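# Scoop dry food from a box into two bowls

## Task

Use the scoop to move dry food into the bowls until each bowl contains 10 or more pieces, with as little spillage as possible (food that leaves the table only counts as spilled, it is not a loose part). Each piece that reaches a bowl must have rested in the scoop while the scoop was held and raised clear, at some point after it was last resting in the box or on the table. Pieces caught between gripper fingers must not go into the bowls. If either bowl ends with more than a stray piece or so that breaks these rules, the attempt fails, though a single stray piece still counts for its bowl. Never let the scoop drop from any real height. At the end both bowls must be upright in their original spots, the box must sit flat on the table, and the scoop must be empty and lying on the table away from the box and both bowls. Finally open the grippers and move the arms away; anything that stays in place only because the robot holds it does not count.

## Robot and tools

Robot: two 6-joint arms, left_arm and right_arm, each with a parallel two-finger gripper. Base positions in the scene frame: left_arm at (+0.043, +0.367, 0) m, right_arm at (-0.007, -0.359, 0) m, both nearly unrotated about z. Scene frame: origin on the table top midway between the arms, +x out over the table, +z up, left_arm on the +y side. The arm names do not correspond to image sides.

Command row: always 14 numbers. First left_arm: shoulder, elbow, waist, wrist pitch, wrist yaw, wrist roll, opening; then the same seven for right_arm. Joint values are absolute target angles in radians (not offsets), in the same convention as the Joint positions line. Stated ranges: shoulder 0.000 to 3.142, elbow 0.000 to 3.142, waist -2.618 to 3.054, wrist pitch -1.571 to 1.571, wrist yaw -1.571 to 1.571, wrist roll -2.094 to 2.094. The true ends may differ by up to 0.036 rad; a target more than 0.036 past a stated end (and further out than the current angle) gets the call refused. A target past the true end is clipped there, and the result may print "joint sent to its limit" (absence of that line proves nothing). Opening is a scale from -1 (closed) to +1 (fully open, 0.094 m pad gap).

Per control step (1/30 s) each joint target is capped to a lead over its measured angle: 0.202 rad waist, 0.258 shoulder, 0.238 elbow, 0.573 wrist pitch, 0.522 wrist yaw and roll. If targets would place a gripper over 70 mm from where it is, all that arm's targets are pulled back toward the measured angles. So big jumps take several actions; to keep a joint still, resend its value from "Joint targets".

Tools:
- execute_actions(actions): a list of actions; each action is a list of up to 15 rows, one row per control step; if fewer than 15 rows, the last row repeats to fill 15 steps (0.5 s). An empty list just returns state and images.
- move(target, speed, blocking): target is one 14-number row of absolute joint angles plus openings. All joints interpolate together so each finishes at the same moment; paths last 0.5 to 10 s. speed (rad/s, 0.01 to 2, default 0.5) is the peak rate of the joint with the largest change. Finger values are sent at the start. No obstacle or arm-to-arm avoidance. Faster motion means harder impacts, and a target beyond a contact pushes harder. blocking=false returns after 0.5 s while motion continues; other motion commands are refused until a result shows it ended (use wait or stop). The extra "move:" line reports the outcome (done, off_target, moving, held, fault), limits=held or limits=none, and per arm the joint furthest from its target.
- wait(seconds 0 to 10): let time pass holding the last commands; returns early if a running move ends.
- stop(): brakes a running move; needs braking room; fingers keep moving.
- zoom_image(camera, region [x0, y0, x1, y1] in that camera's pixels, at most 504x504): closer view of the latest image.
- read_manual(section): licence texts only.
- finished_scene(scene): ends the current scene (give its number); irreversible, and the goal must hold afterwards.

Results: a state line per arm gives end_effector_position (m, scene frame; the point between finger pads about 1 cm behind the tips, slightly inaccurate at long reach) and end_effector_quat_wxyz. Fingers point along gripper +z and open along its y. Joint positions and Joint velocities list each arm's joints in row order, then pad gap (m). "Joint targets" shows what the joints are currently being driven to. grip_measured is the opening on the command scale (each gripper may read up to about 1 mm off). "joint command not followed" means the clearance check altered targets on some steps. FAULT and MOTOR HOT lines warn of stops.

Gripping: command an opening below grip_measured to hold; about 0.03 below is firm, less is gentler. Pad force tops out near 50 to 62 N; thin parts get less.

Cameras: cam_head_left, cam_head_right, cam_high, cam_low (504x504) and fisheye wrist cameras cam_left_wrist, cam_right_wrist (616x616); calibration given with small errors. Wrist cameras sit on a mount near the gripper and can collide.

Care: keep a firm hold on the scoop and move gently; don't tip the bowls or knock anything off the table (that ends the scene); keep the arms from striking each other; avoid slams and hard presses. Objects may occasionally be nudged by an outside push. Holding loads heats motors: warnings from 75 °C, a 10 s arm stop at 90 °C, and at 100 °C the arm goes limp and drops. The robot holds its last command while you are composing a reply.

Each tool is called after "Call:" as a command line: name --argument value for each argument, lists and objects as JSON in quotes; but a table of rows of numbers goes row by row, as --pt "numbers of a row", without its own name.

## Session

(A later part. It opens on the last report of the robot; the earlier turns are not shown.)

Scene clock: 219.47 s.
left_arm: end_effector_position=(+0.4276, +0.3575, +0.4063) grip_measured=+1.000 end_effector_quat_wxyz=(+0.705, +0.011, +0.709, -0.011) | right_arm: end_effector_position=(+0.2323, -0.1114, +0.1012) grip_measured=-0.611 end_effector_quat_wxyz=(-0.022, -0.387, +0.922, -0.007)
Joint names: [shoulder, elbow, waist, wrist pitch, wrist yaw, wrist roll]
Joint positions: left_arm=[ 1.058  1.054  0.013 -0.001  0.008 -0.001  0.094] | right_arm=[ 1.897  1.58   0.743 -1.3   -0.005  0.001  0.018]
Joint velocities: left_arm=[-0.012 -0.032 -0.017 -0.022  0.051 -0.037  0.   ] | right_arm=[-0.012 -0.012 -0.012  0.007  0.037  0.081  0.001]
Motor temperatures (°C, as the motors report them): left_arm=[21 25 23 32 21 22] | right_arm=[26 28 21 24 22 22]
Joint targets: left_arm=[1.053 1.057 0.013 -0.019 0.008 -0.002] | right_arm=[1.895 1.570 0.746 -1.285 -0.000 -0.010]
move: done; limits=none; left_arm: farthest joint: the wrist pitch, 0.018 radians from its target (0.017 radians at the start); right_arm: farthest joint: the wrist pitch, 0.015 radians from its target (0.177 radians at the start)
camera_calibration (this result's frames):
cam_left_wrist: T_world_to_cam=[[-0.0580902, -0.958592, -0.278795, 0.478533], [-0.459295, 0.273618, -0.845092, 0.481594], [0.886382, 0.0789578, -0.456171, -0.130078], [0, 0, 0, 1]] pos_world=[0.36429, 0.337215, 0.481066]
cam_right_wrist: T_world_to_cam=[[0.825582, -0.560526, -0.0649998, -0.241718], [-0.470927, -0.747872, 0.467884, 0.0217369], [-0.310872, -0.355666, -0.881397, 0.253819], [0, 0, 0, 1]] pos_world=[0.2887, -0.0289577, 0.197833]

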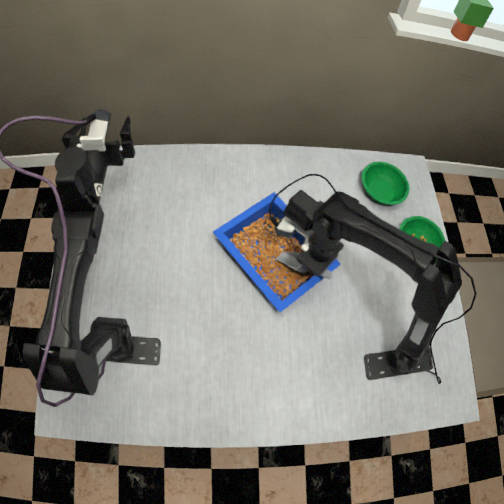

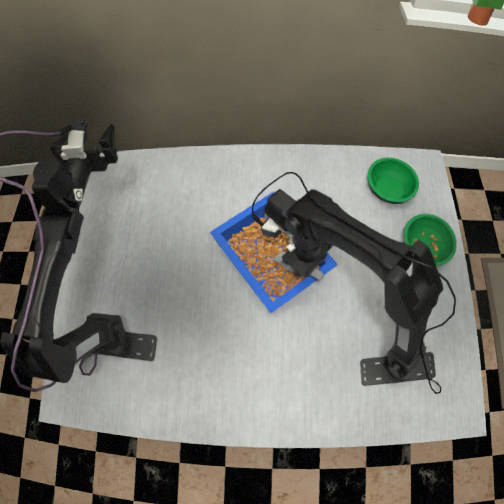

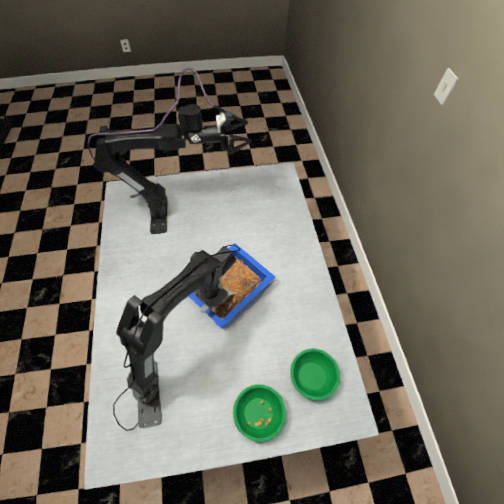

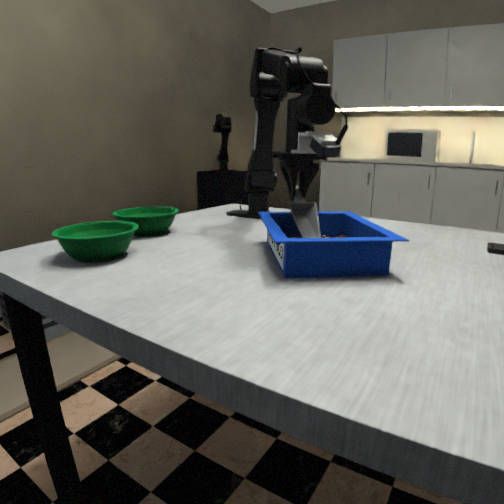

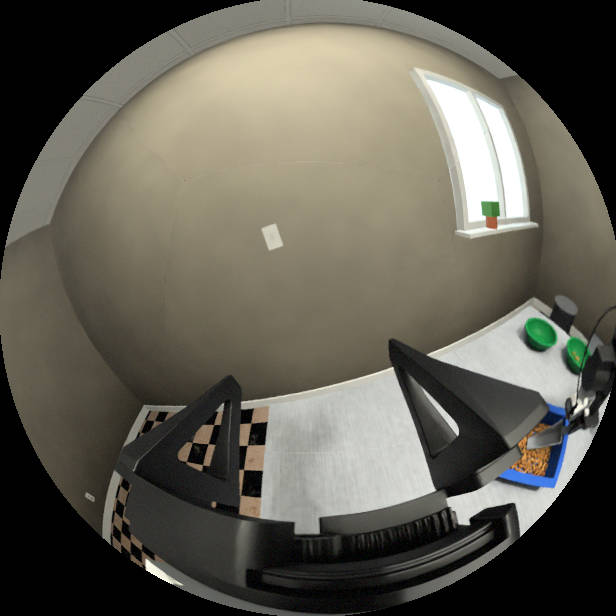

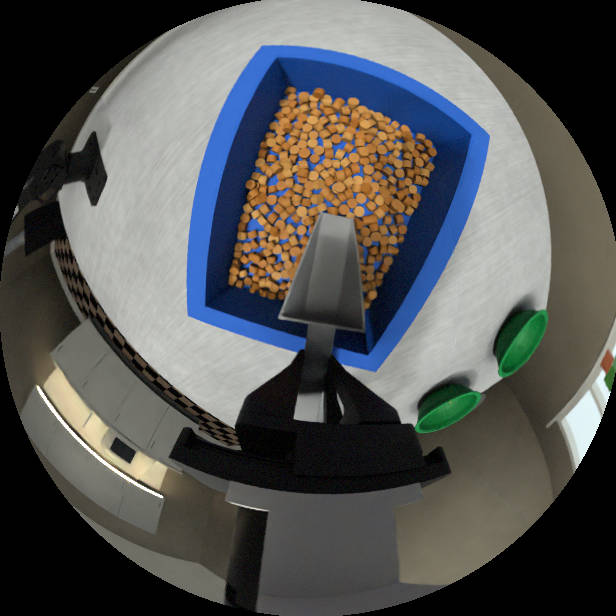

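Call:
move --target '[1.053,1.057,0.013,-0.019,0.008,-0.002,1, 1.931,1.532,0.746,-1.157,0.0,-0.01,-0.645]' --speed 0.15

Scene clock: 239.37 s.
left_arm: end_effector_position=(+0.4276, +0.3575, +0.4064) grip_measured=+1.000 end_effector_quat_wxyz=(+0.705, +0.011, +0.709, -0.011) | right_arm: end_effector_position=(+0.2498, -0.0936, +0.0888) grip_measured=-0.611 end_effector_quat_wxyz=(+0.017, -0.387, +0.922, +0.010)
Joint names: [shoulder, elbow, waist, wrist pitch, wrist yaw, wrist roll]
Joint positions: left_arm=[ 1.058  1.054  0.013 -0.     0.008 -0.001  0.094] | right_arm=[ 1.916  1.557  0.743 -1.173 -0.005  0.001  0.018]
Joint velocities: left_arm=[ 0.002 -0.012 -0.012  0.037  0.007 -0.037  0.   ] | right_arm=[-0.002  0.012 -0.012 -0.066  0.007 -0.022  0.   ]
Motor temperatures (°C, as the motors report them): left_arm=[21 25 23 33 21 22] | right_arm=[27 27 21 24 22 22]
Joint targets: left_arm=[1.053 1.057 0.013 -0.019 0.008 -0.002] | right_arm=[1.931 1.532 0.746 -1.157 -0.000 -0.010]
move: off_target (right_arm); limits=none; left_arm: farthest joint: the wrist pitch, 0.019 radians from its target (0.018 radians at the start); right_arm: farthest joint: the elbow, 0.025 radians from its target (0.048 radians at the start)
camera_calibration (this result's frames):
cam_left_wrist: T_world_to_cam=[[-0.0579838, -0.958594, -0.278809, 0.47852], [-0.458973, 0.273611, -0.84527, 0.481611], [0.886556, 0.0789538, -0.455834, -0.130245], [0, 0, 0, 1]] pos_world=[0.364262, 0.337216, 0.481137]
cam_right_wrist: T_world_to_cam=[[0.829211, -0.556723, -0.0496817, -0.248856], [-0.496271, -0.774224, 0.3928, 0.0595948], [-0.257145, -0.301058, -0.918281, 0.249695], [0, 0, 0, 1]] pos_world=[0.300137, -0.0172314, 0.193518]

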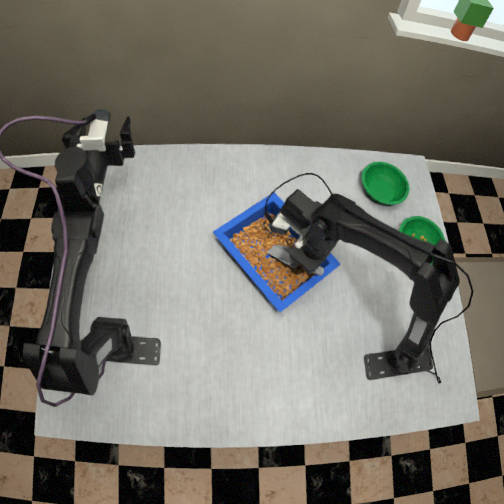

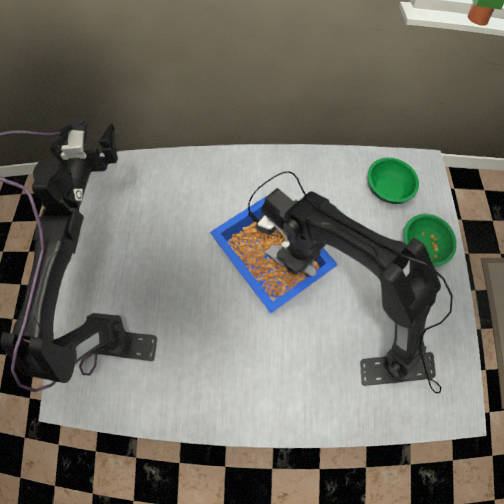

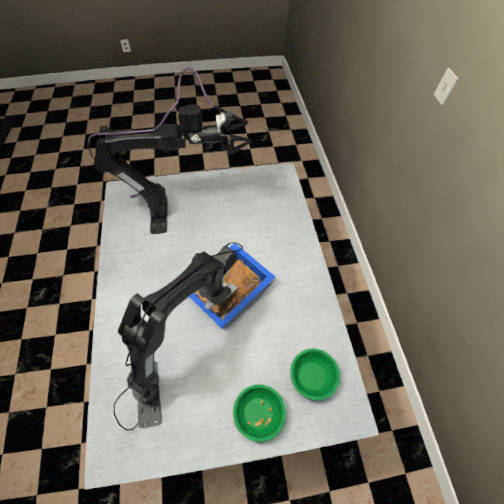

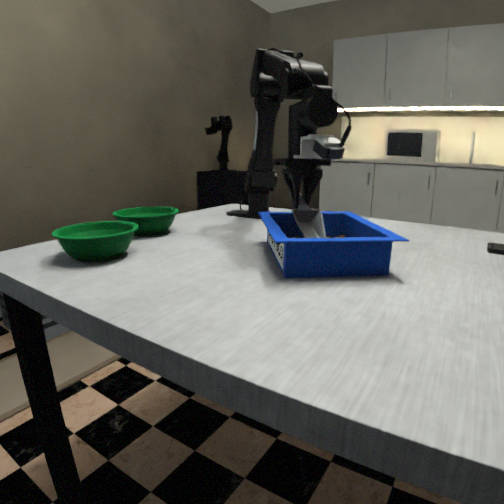

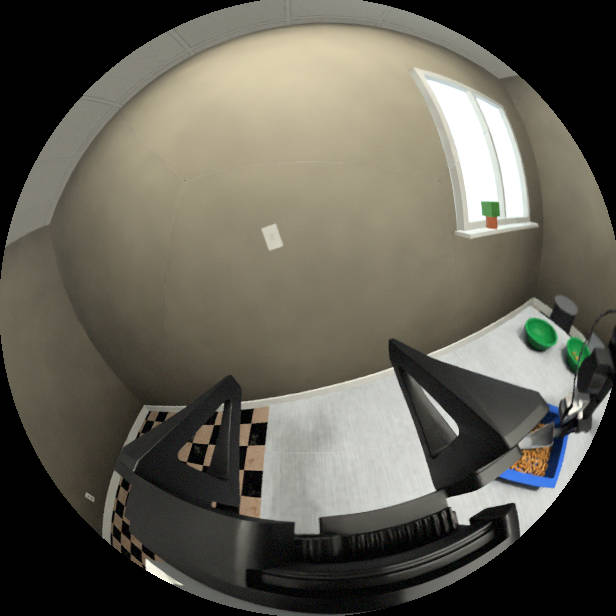

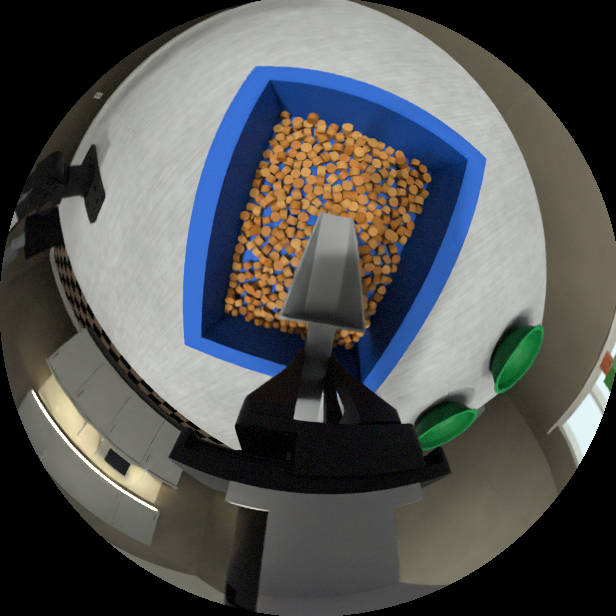

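Call:
zoom_image --camera "cam_right_wrist" --region '[270, 160, 410, 300]'

Region (270, 160, 410, 300) of cam_right_wrist's 616x616 image, scaled by 3.600, with more detail than that image has.

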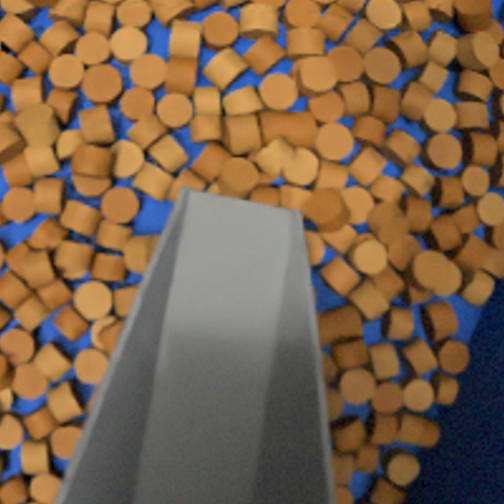

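Call:
move --target '[1.053,1.057,0.013,-0.019,0.008,-0.002,1, 1.94,1.532,0.746,-1.30,0.0,-0.01,-0.645]' --speed 0.2

Call:
zoom_image --camera "cam_right_wrist" --region '[250, 140, 430, 340]'

Scene clock: 258.07 s.
left_arm: end_effector_position=(+0.4276, +0.3575, +0.4066) grip_measured=+1.000 end_effector_quat_wxyz=(+0.706, +0.011, +0.708, -0.011) | right_arm: end_effector_position=(+0.2338, -0.1100, +0.0863) grip_measured=-0.611 end_effector_quat_wxyz=(-0.029, -0.387, +0.922, -0.009)
Joint names: [shoulder, elbow, waist, wrist pitch, wrist yaw, wrist roll]
Joint positions: left_arm=[ 1.058  1.054  0.013  0.     0.008 -0.001  0.094] | right_arm=[ 1.925  1.557  0.743 -1.264 -0.005  0.001  0.018]
Joint velocities: left_arm=[-0.007 -0.007 -0.002  0.066  0.022  0.051  0.   ] | right_arm=[-0.017  0.002 -0.002  0.022 -0.007 -0.037  0.001]
Motor temperatures (°C, as the motors report them): left_arm=[21 25 23 33 21 22] | right_arm=[27 26 21 24 22 22]
Joint targets: left_arm=[1.053 1.057 0.013 -0.019 0.008 -0.002] | right_arm=[1.940 1.532 0.746 -1.300 -0.000 -0.010]
move: off_target (right_arm); limits=none; left_arm: farthest joint: the wrist pitch, 0.019 radians from its target (0.019 radians at the start); right_arm: farthest joint: the wrist pitch, 0.036 radians from its target (0.127 radians at the start)
camera_calibration (this result's frames):
cam_left_wrist: T_world_to_cam=[[-0.0577712, -0.958599, -0.278837, 0.478495], [-0.458328, 0.273596, -0.845624, 0.481646], [0.886904, 0.0789459, -0.455159, -0.130579], [0, 0, 0, 1]] pos_world=[0.364206, 0.337217, 0.481279]
cam_right_wrist: T_world_to_cam=[[0.825122, -0.560897, -0.067586, -0.242757], [-0.465827, -0.743148, 0.48035, 0.0287151], [-0.319653, -0.364864, -0.874469, 0.2421], [0, 0, 0, 1]] pos_world=[0.291068, -0.0264886, 0.181508]

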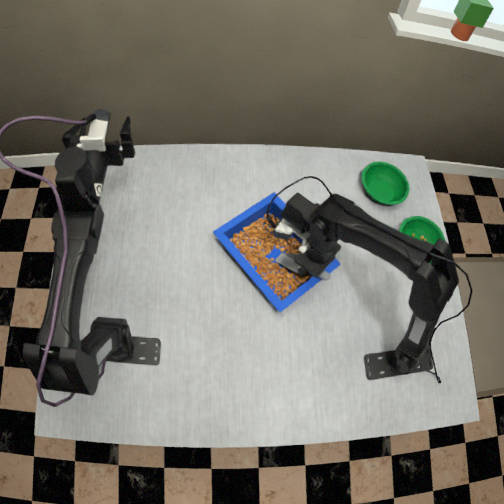

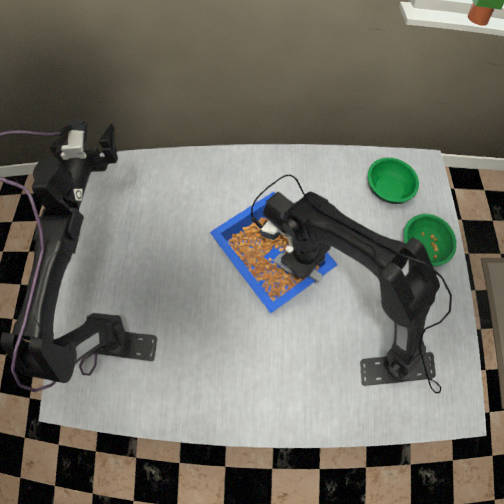

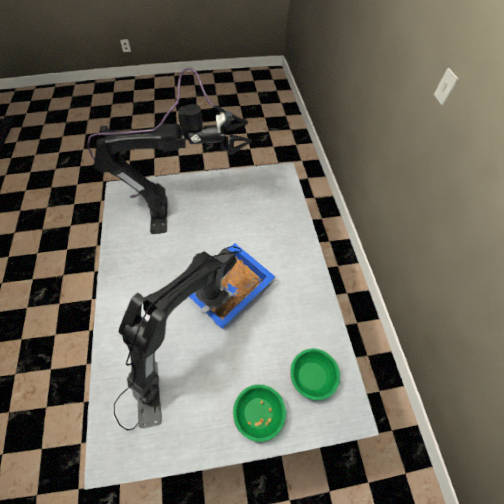

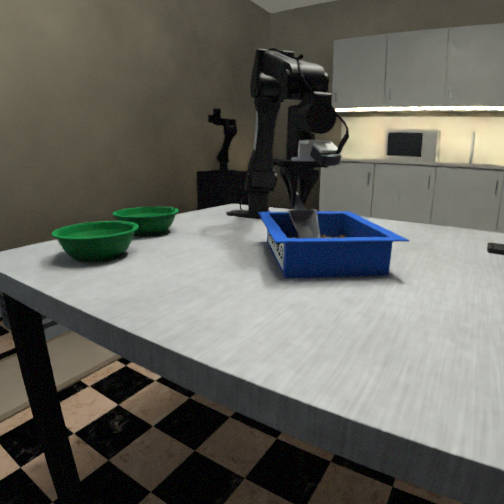

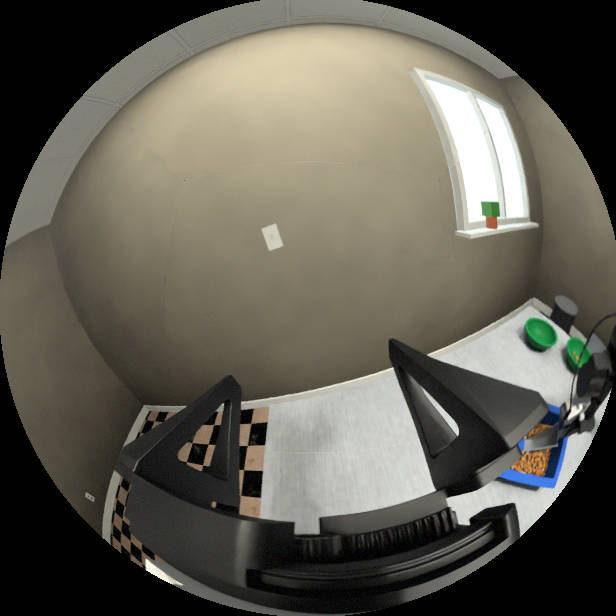

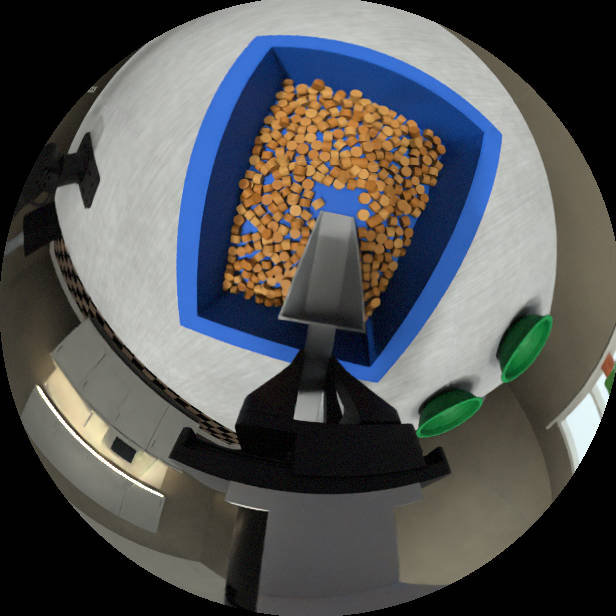

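Region (250, 140, 430, 340) of cam_right_wrist's 616x616 image, scaled by 2.520, with more detail than that image has; it fills the left 454 columns of this view, and the rest is white.

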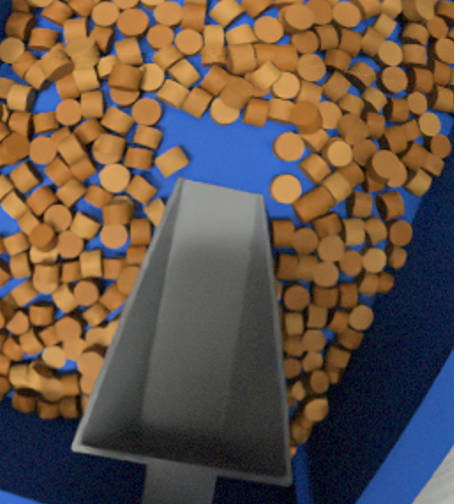

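Call:
execute_actions --actions '[[[1.053,1.057,0.013,-0.019,0.008,-0.002,1,1.942,1.54,0.746,-1.249,0,-0.01,-0.645],[1.053,1.057,0.013,-0.019,0.008,-0.002,1,1.943,1.54,0.746,-1.246,0,-0.01,-0.645],[1.053,1.057,0.013,-0.019,0.008,-0.002,1,1.944,1.54,0.746,-1.243,0,-0.01,-0.645],[1.053,1.057,0.013,-0.019,0.008,-0.002,1,1.945,1.54,0.746,-1.238,0,-0.01,-0.645],[1.053,1.057,0.013,-0.019,0.008,-0.002,1,1.947,1.54,0.746,-1.232,0,-0.01,-0.645],[1.053,1.057,0.013,-0.019,0.008,-0.002,1,1.949,1.54,0.746,-1.224,0,-0.01,-0.645],[1.053,1.057,0.013,-0.019,0.008,-0.002,1,1.951,1.54,0.746,-1.216,0,-0.01,-0.645],[1.053,1.057,0.013,-0.019,0.008,-0.002,1,1.953,1.54,0.746,-1.208,0,-0.01,-0.645],[1.053,1.057,0.013,-0.019,0.008,-0.002,1,1.9555,1.54,0.746,-1.199,0,-0.01,-0.645],[1.053,1.057,0.013,-0.019,0.008,-0.002,1,1.9577,1.54,0.746,-1.191,0,-0.01,-0.645],[1.053,1.057,0.013,-0.019,0.008,-0.002,1,1.96,1.54,0.746,-1.183,0,-0.01,-0.645],[1.053,1.057,0.013,-0.019,0.008,-0.002,1,1.962,1.54,0.746,-1.175,0,-0.01,-0.645],[1.053,1.057,0.013,-0.019,0.008,-0.002,1,1.9643,1.54,0.746,-1.166,0,-0.01,-0.645],[1.053,1.057,0.013,-0.019,0.008,-0.002,1,1.9665,1.54,0.746,-1.158,0,-0.01,-0.645],[1.053,1.057,0.013,-0.019,0.008,-0.002,1,1.9687,1.54,0.746,-1.15,0,-0.01,-0.645]],[[1.053,1.057,0.013,-0.019,0.008,-0.002,1,1.971,1.54,0.746,-1.142,0,-0.01,-0.645],[1.053,1.057,0.013,-0.019,0.008,-0.002,1,1.973,1.54,0.746,-1.133,0,-0.01,-0.645],[1.053,1.057,0.013,-0.019,0.008,-0.002,1,1.9753,1.54,0.746,-1.125,0,-0.01,-0.645],[1.053,1.057,0.013,-0.019,0.008,-0.002,1,1.9775,1.54,0.746,-1.117,0,-0.01,-0.645],[1.053,1.057,0.013,-0.019,0.008,-0.002,1,1.9797,1.54,0.746,-1.109,0,-0.01,-0.645],[1.053,1.057,0.013,-0.019,0.008,-0.002,1,1.982,1.54,0.746,-1.1,0,-0.01,-0.645],[1.053,1.057,0.013,-0.019,0.008,-0.002,1,1.984,1.54,0.746,-1.092,0,-0.01,-0.645],[1.053,1.057,0.013,-0.019,0.008,-0.002,1,1.9863,1.54,0.746,-1.084,0,-0.01,-0.645],[1.053,1.057,0.013,-0.019,0.008,-0.002,1,1.9885,1.54,0.746,-1.076,0,-0.01,-0.645],[1.053,1.057,0.013,-0.019,0.008,-0.002,1,1.9907,1.54,0.746,-1.068,0,-0.01,-0.645],[1.053,1.057,0.013,-0.019,0.008,-0.002,1,1.993,1.54,0.746,-1.059,0,-0.01,-0.645],[1.053,1.057,0.013,-0.019,0.008,-0.002,1,1.995,1.54,0.746,-1.051,0,-0.01,-0.645],[1.053,1.057,0.013,-0.019,0.008,-0.002,1,1.997,1.54,0.746,-1.044,0,-0.01,-0.645],[1.053,1.057,0.013,-0.019,0.008,-0.002,1,1.9983,1.54,0.746,-1.039,0,-0.01,-0.645],[1.053,1.057,0.013,-0.019,0.008,-0.002,1,1.999,1.54,0.746,-1.036,0,-0.01,-0.645]]]'

Call:
zoom_image --camera "cam_right_wrist" --region '[230, 100, 450, 340]'

Scene clock: 291.30 s.
left_arm: end_effector_position=(+0.4276, +0.3575, +0.4066) grip_measured=+1.000 end_effector_quat_wxyz=(+0.706, +0.011, +0.708, -0.011) | right_arm: end_effector_position=(+0.2665, -0.0766, +0.0717) grip_measured=-0.611 end_effector_quat_wxyz=(+0.041, -0.387, +0.921, +0.020)
Joint names: [shoulder, elbow, waist, wrist pitch, wrist yaw, wrist roll]
Joint positions: left_arm=[ 1.058  1.054  0.013  0.     0.008 -0.001  0.094] | right_arm=[ 1.968  1.557  0.743 -1.069 -0.005  0.     0.018]
Joint velocities: left_arm=[-0.007  0.002  0.002  0.022  0.051  0.037  0.   ] | right_arm=[ 0.012 -0.002 -0.007  0.125  0.037  0.051  0.   ]
Motor temperatures (°C, as the motors report them): left_arm=[21 25 23 34 21 22] | right_arm=[27 26 21 24 22 22]
Joint targets: left_arm=[1.053 1.057 0.013 -0.019 0.008 -0.002] | right_arm=[1.999 1.540 0.746 -1.036 0.000 -0.010]
camera_calibration (this result's frames):
cam_left_wrist: T_world_to_cam=[[-0.0577712, -0.958599, -0.278837, 0.478495], [-0.458328, 0.273596, -0.845624, 0.481646], [0.886904, 0.0789459, -0.455159, -0.130579], [0, 0, 0, 1]] pos_world=[0.364206, 0.337217, 0.481279]
cam_right_wrist: T_world_to_cam=[[0.831065, -0.554732, -0.0400408, -0.255091], [-0.50948, -0.78819, 0.345235, 0.0936316], [-0.223073, -0.266513, -0.937662, 0.238376], [0, 0, 0, 1]] pos_world=[0.312876, -0.00417744, 0.180977]

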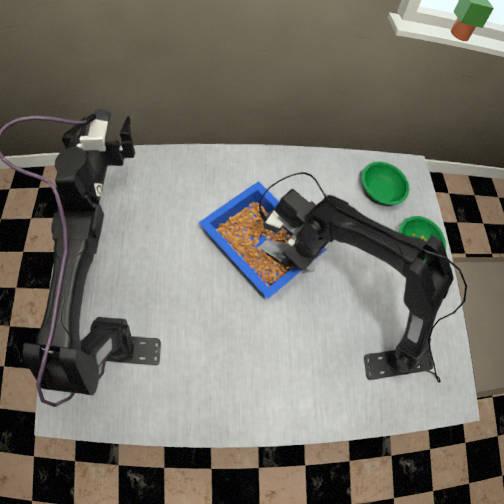

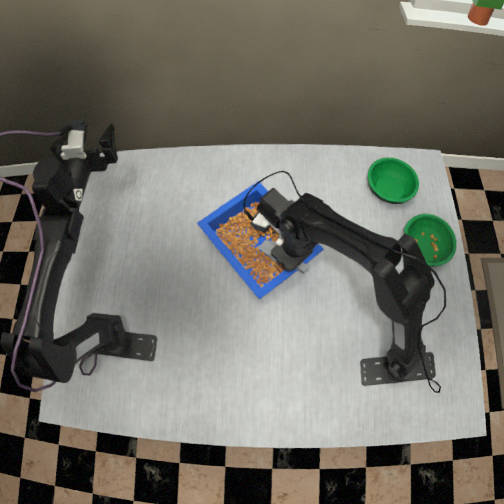

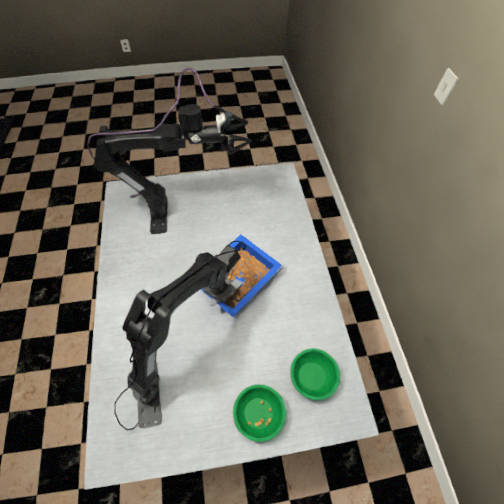

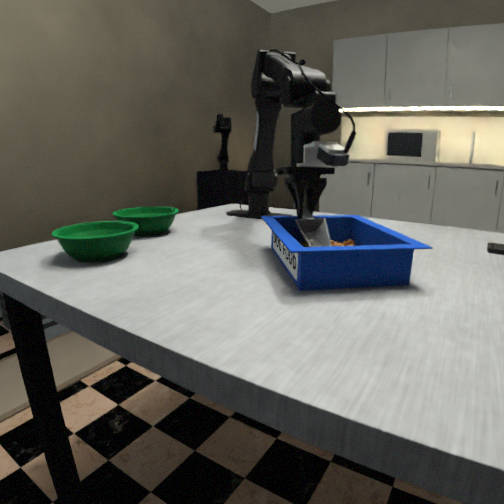

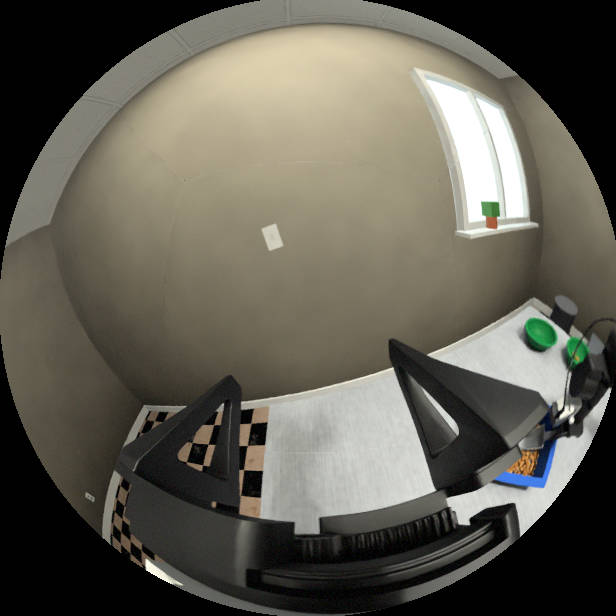

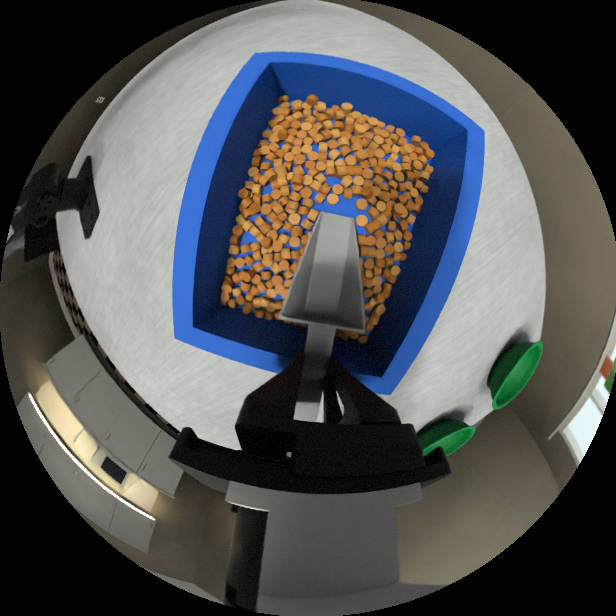

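Region (230, 100, 450, 340) of cam_right_wrist's 616x616 image, scaled by 2.100, with more detail than that image has; it fills the left 462 columns of this view, and the rest is white.

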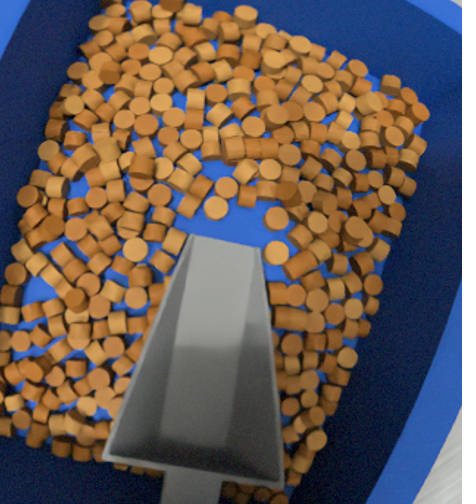

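Call:
execute_actions --actions '[]'

Call:
zoom_image --camera "cam_right_wrist" --region '[160, 40, 500, 400]'

Call:
zoom_image --camera "cam_head_left" --region '[190, 170, 330, 310]'

Scene clock: 349.93 s.
left_arm: end_effector_position=(+0.4276, +0.3575, +0.4066) grip_measured=+1.000 end_effector_quat_wxyz=(+0.706, +0.011, +0.708, -0.011) | right_arm: end_effector_position=(+0.2671, -0.0760, +0.0718) grip_measured=-0.611 end_effector_quat_wxyz=(+0.042, -0.387, +0.921, +0.021)
Joint names: [shoulder, elbow, waist, wrist pitch, wrist yaw, wrist roll]
Joint positions: left_arm=[ 1.058  1.054  0.013  0.     0.008 -0.001  0.094] | right_arm=[ 1.968  1.557  0.743 -1.065 -0.005 -0.     0.018]
Joint velocities: left_arm=[-0.002  0.002 -0.007 -0.007 -0.007 -0.037  0.   ] | right_arm=[-0.007 -0.002 -0.007 -0.095  0.022  0.081  0.001]
Motor temperatures (°C, as the motors report them): left_arm=[22 25 23 34 21 22] | right_arm=[27 26 21 24 22 22]
Joint targets: left_arm=[1.053 1.057 0.013 -0.019 0.008 -0.002] | right_arm=[1.999 1.540 0.746 -1.036 -0.000 -0.010]
camera_calibration (this result's frames):
cam_left_wrist: T_world_to_cam=[[-0.0577712, -0.958599, -0.278837, 0.478495], [-0.458328, 0.273596, -0.845624, 0.481646], [0.886904, 0.0789459, -0.455159, -0.130579], [0, 0, 0, 1]] pos_world=[0.364206, 0.337217, 0.481279]
cam_right_wrist: T_world_to_cam=[[0.831372, -0.55432, -0.0393687, -0.255344], [-0.510015, -0.789218, 0.342081, 0.0946775], [-0.220693, -0.264318, -0.938845, 0.23836], [0, 0, 0, 1]] pos_world=[0.313177, -0.00381841, 0.181343]

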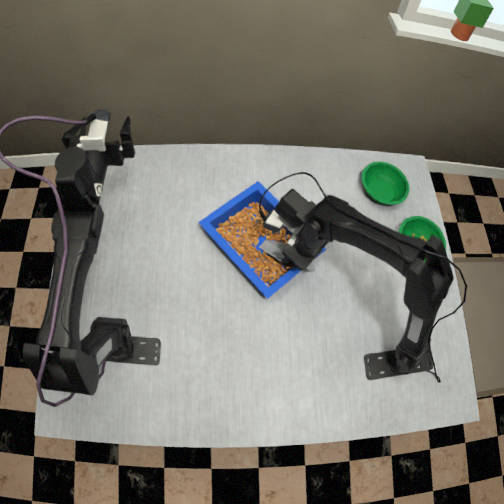

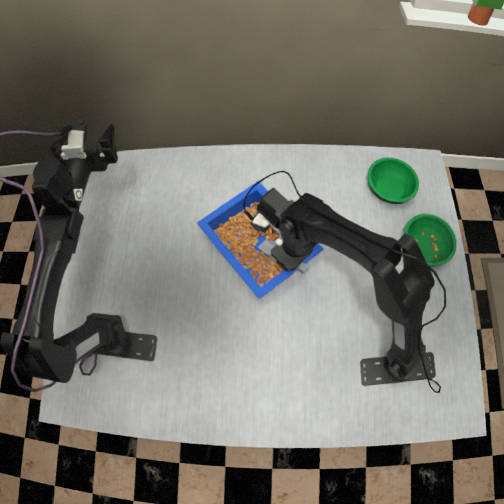

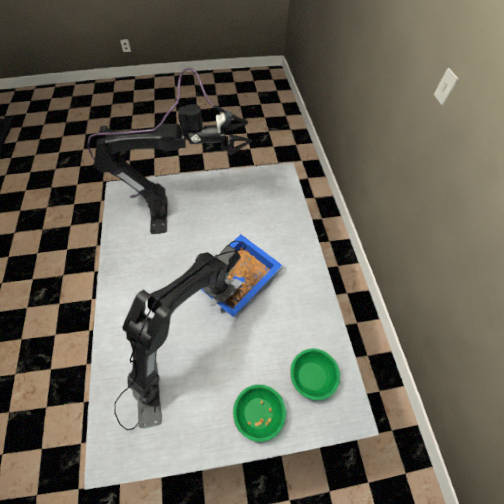

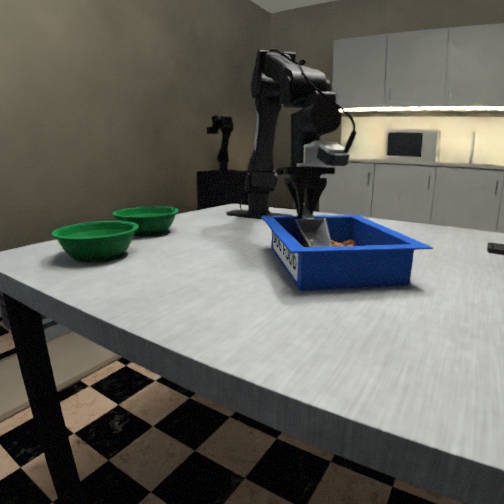

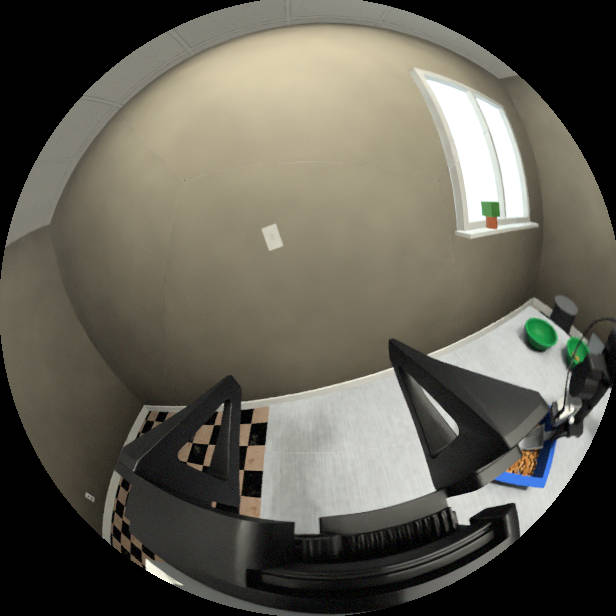

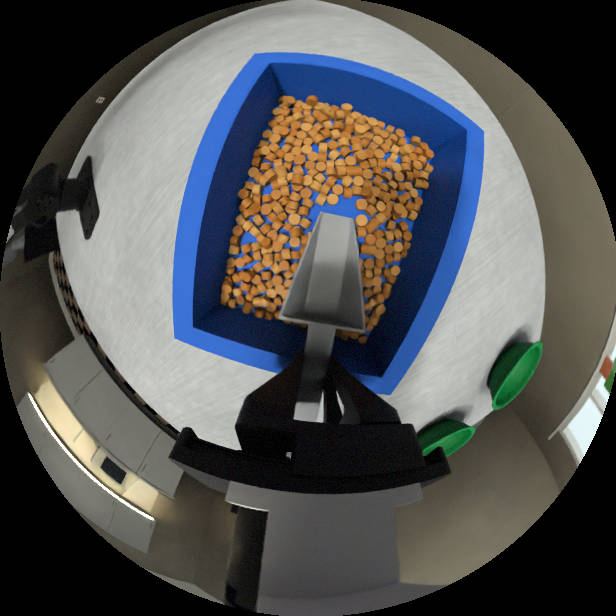

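Region (160, 40, 500, 400) of cam_right_wrist's 616x616 image, scaled by 1.400, with more detail than that image has.

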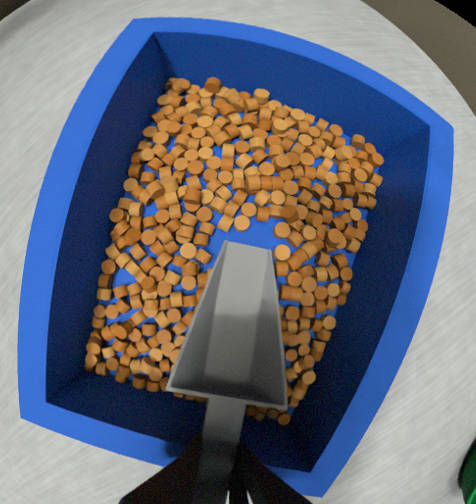

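Region (190, 170, 330, 310) of cam_head_left's 504x504 image, scaled by 3.600, with more detail than that image has.

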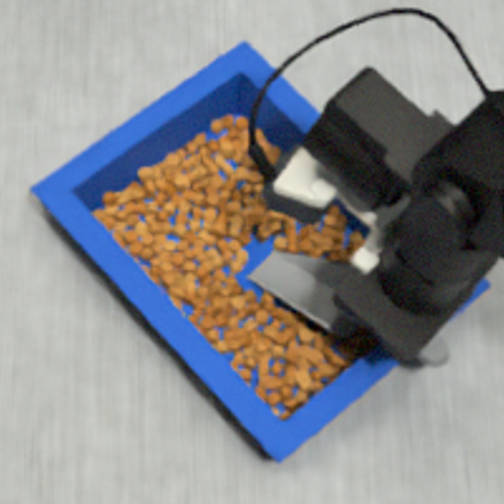

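Call:
move --target '[2.29,2.235,-0.462,-1.315,0.0,-1.225,1, 1.985,1.545,0.746,-1.05,0.0,-0.01,-0.645]' --speed 0.9

Scene clock: 424.50 s.
left_arm: end_effector_position=(+0.4740, +0.1307, +0.1129) grip_measured=+1.000 end_effector_quat_wxyz=(+0.060, -0.349, +0.932, -0.076) | right_arm: end_effector_position=(+0.2671, -0.0760, +0.0718) grip_measured=-0.611 end_effector_quat_wxyz=(+0.042, -0.387, +0.921, +0.021)
Joint names: [shoulder, elbow, waist, wrist pitch, wrist yaw, wrist roll]
Joint positions: left_arm=[ 2.293  2.213 -0.464 -1.297  0.008 -1.217  0.094] | right_arm=[ 1.968  1.557  0.743 -1.065 -0.005 -0.     0.018]
Joint velocities: left_arm=[-0.002 -0.012 -0.002  0.007 -0.022 -0.022  0.   ] | right_arm=[-0.002  0.002  0.002  0.037 -0.095  0.007 -0.001]
Motor temperatures (°C, as the motors report them): left_arm=[22 26 23 35 21 22] | right_arm=[28 26 21 25 22 22]
Joint targets: left_arm=[2.290 2.235 -0.462 -1.315 0.000 -1.225] | right_arm=[1.985 1.545 0.746 -1.050 0.000 -0.010]
move: off_target (left_arm); limits=none; left_arm: farthest joint: the elbow, 0.022 radians from its target (1.181 radians at the start); right_arm: farthest joint: the shoulder, 0.017 radians from its target (0.017 radians at the start)
camera_calibration (this result's frames):
cam_left_wrist: T_world_to_cam=[[0.401046, -0.897142, 0.1852, -0.0959969], [-0.877927, -0.318693, 0.357323, 0.457041], [-0.261547, -0.305895, -0.915435, 0.359109], [0, 0, 0, 1]] pos_world=[0.533672, 0.169382, 0.183208]
cam_right_wrist: T_world_to_cam=[[0.831372, -0.55432, -0.0393687, -0.255344], [-0.510015, -0.789218, 0.342081, 0.0946775], [-0.220693, -0.264318, -0.938845, 0.23836], [0, 0, 0, 1]] pos_world=[0.313177, -0.00381841, 0.181343]

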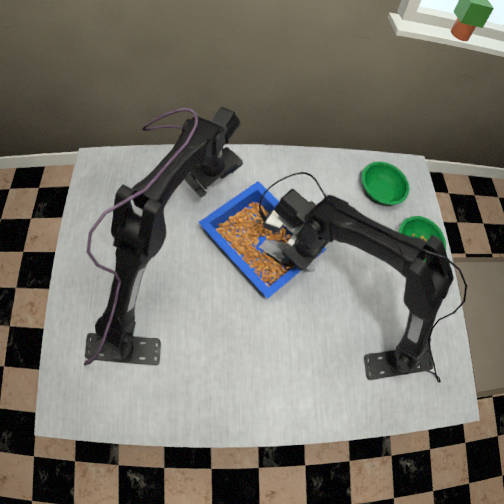

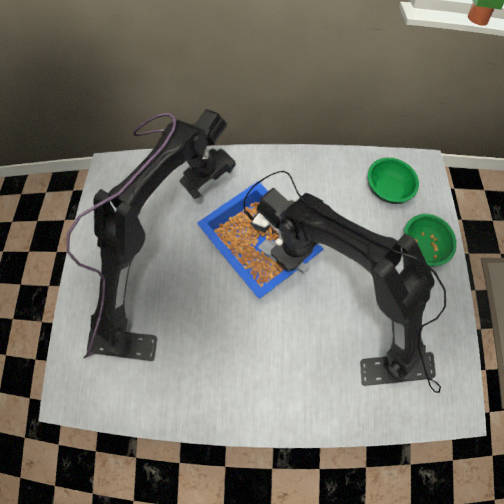

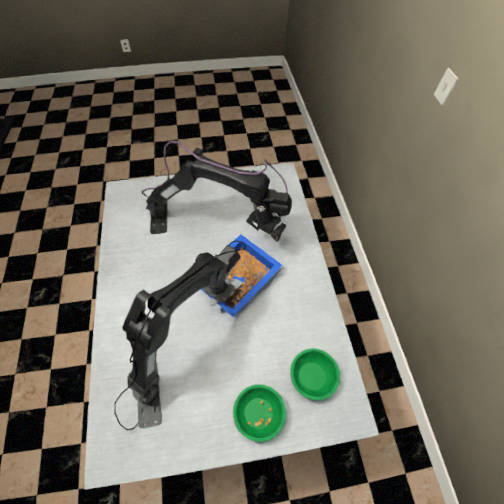

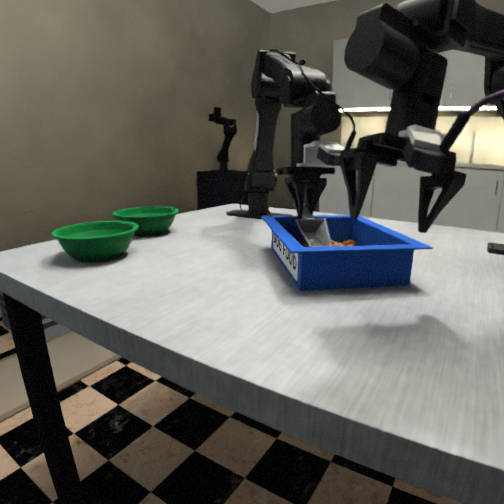

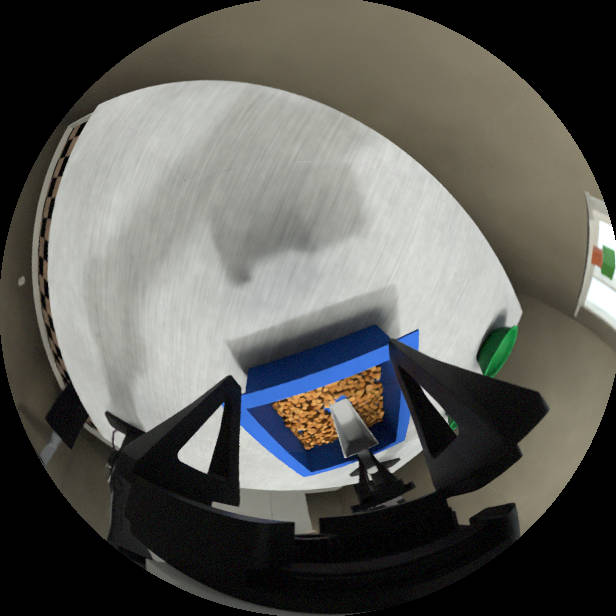

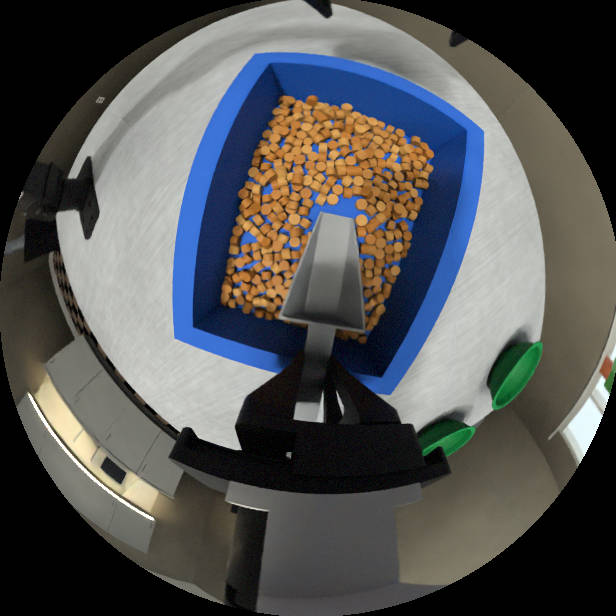

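Call:
execute_actions --actions '[]'

Scene clock: 440.70 s.
left_arm: end_effector_position=(+0.4739, +0.1307, +0.1129) grip_measured=+1.000 end_effector_quat_wxyz=(+0.060, -0.349, +0.932, -0.075) | right_arm: end_effector_position=(+0.2671, -0.0760, +0.0718) grip_measured=-0.611 end_effector_quat_wxyz=(+0.042, -0.387, +0.921, +0.021)
Joint names: [shoulder, elbow, waist, wrist pitch, wrist yaw, wrist roll]
Joint positions: left_arm=[ 2.293  2.213 -0.464 -1.298  0.008 -1.217  0.094] | right_arm=[ 1.968  1.557  0.743 -1.065 -0.005 -0.     0.018]
Joint velocities: left_arm=[-0.017  0.012 -0.002 -0.051  0.051 -0.037  0.   ] | right_arm=[-0.027  0.017 -0.002 -0.081 -0.081  0.007 -0.   ]
Motor temperatures (°C, as the motors report them): left_arm=[26 26 23 32 21 22] | right_arm=[28 26 21 24 22 22]
Joint targets: left_arm=[2.290 2.235 -0.462 -1.315 0.000 -1.225] | right_arm=[1.985 1.545 0.746 -1.050 0.000 -0.010]
camera_calibration (this result's frames):
cam_left_wrist: T_world_to_cam=[[0.40145, -0.897014, 0.184943, -0.0961002], [-0.877674, -0.319064, 0.357611, 0.456886], [-0.261773, -0.305883, -0.915374, 0.359183], [0, 0, 0, 1]] pos_world=[0.533602, 0.169441, 0.183173]
cam_right_wrist: T_world_to_cam=[[0.831372, -0.55432, -0.0393687, -0.255344], [-0.510015, -0.789218, 0.342081, 0.0946775], [-0.220693, -0.264318, -0.938845, 0.23836], [0, 0, 0, 1]] pos_world=[0.313177, -0.00381841, 0.181343]

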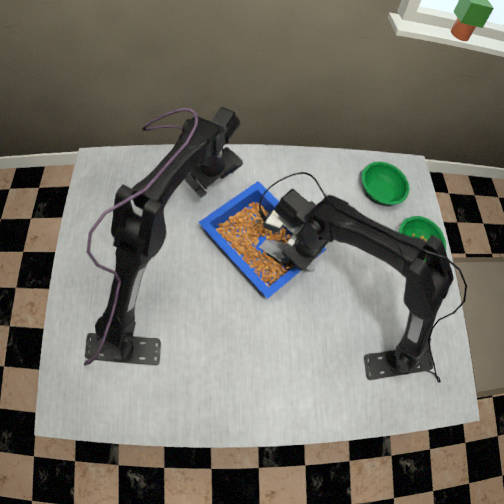

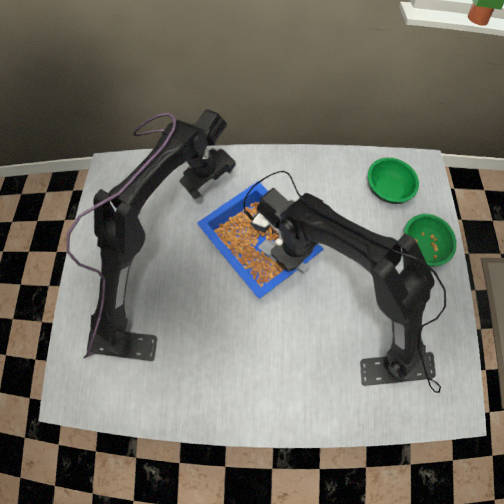

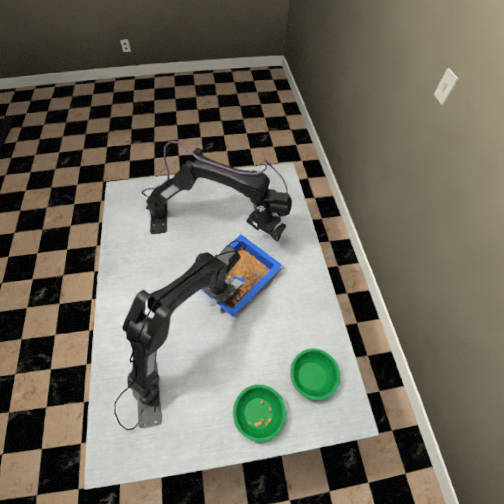

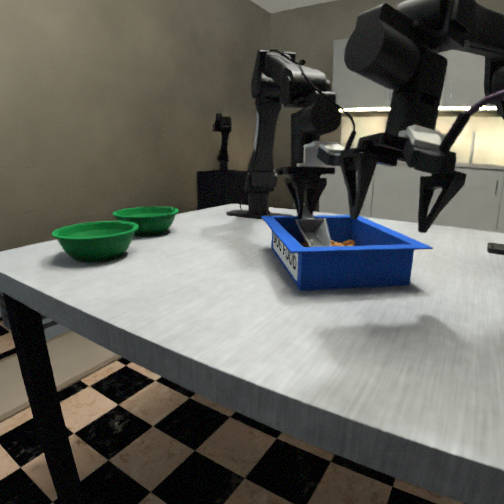

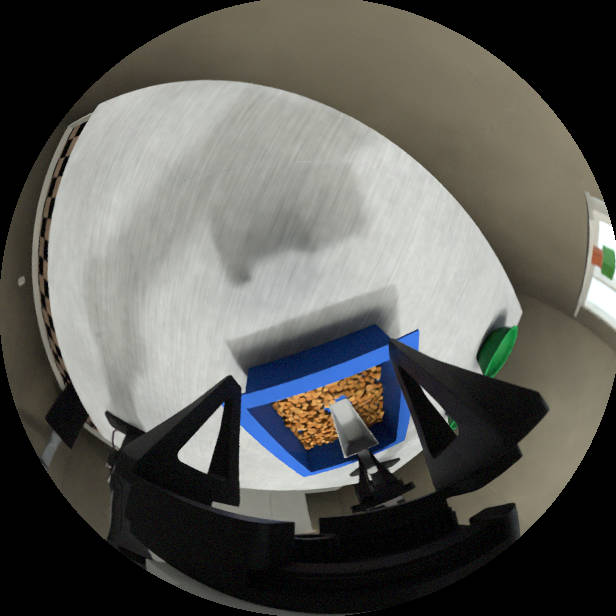

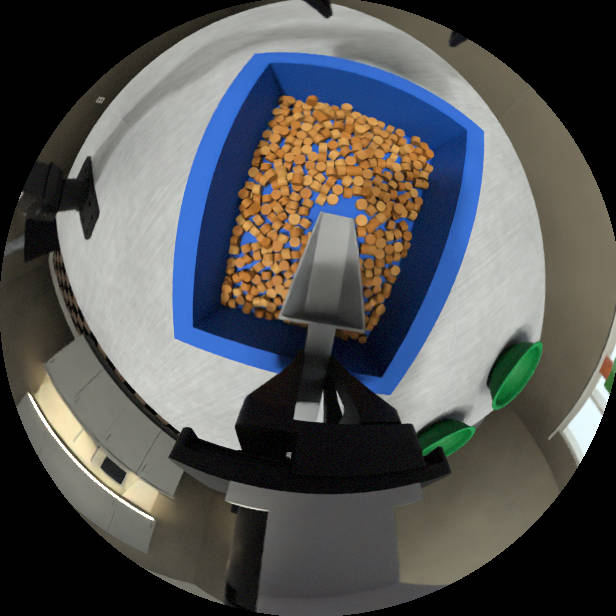

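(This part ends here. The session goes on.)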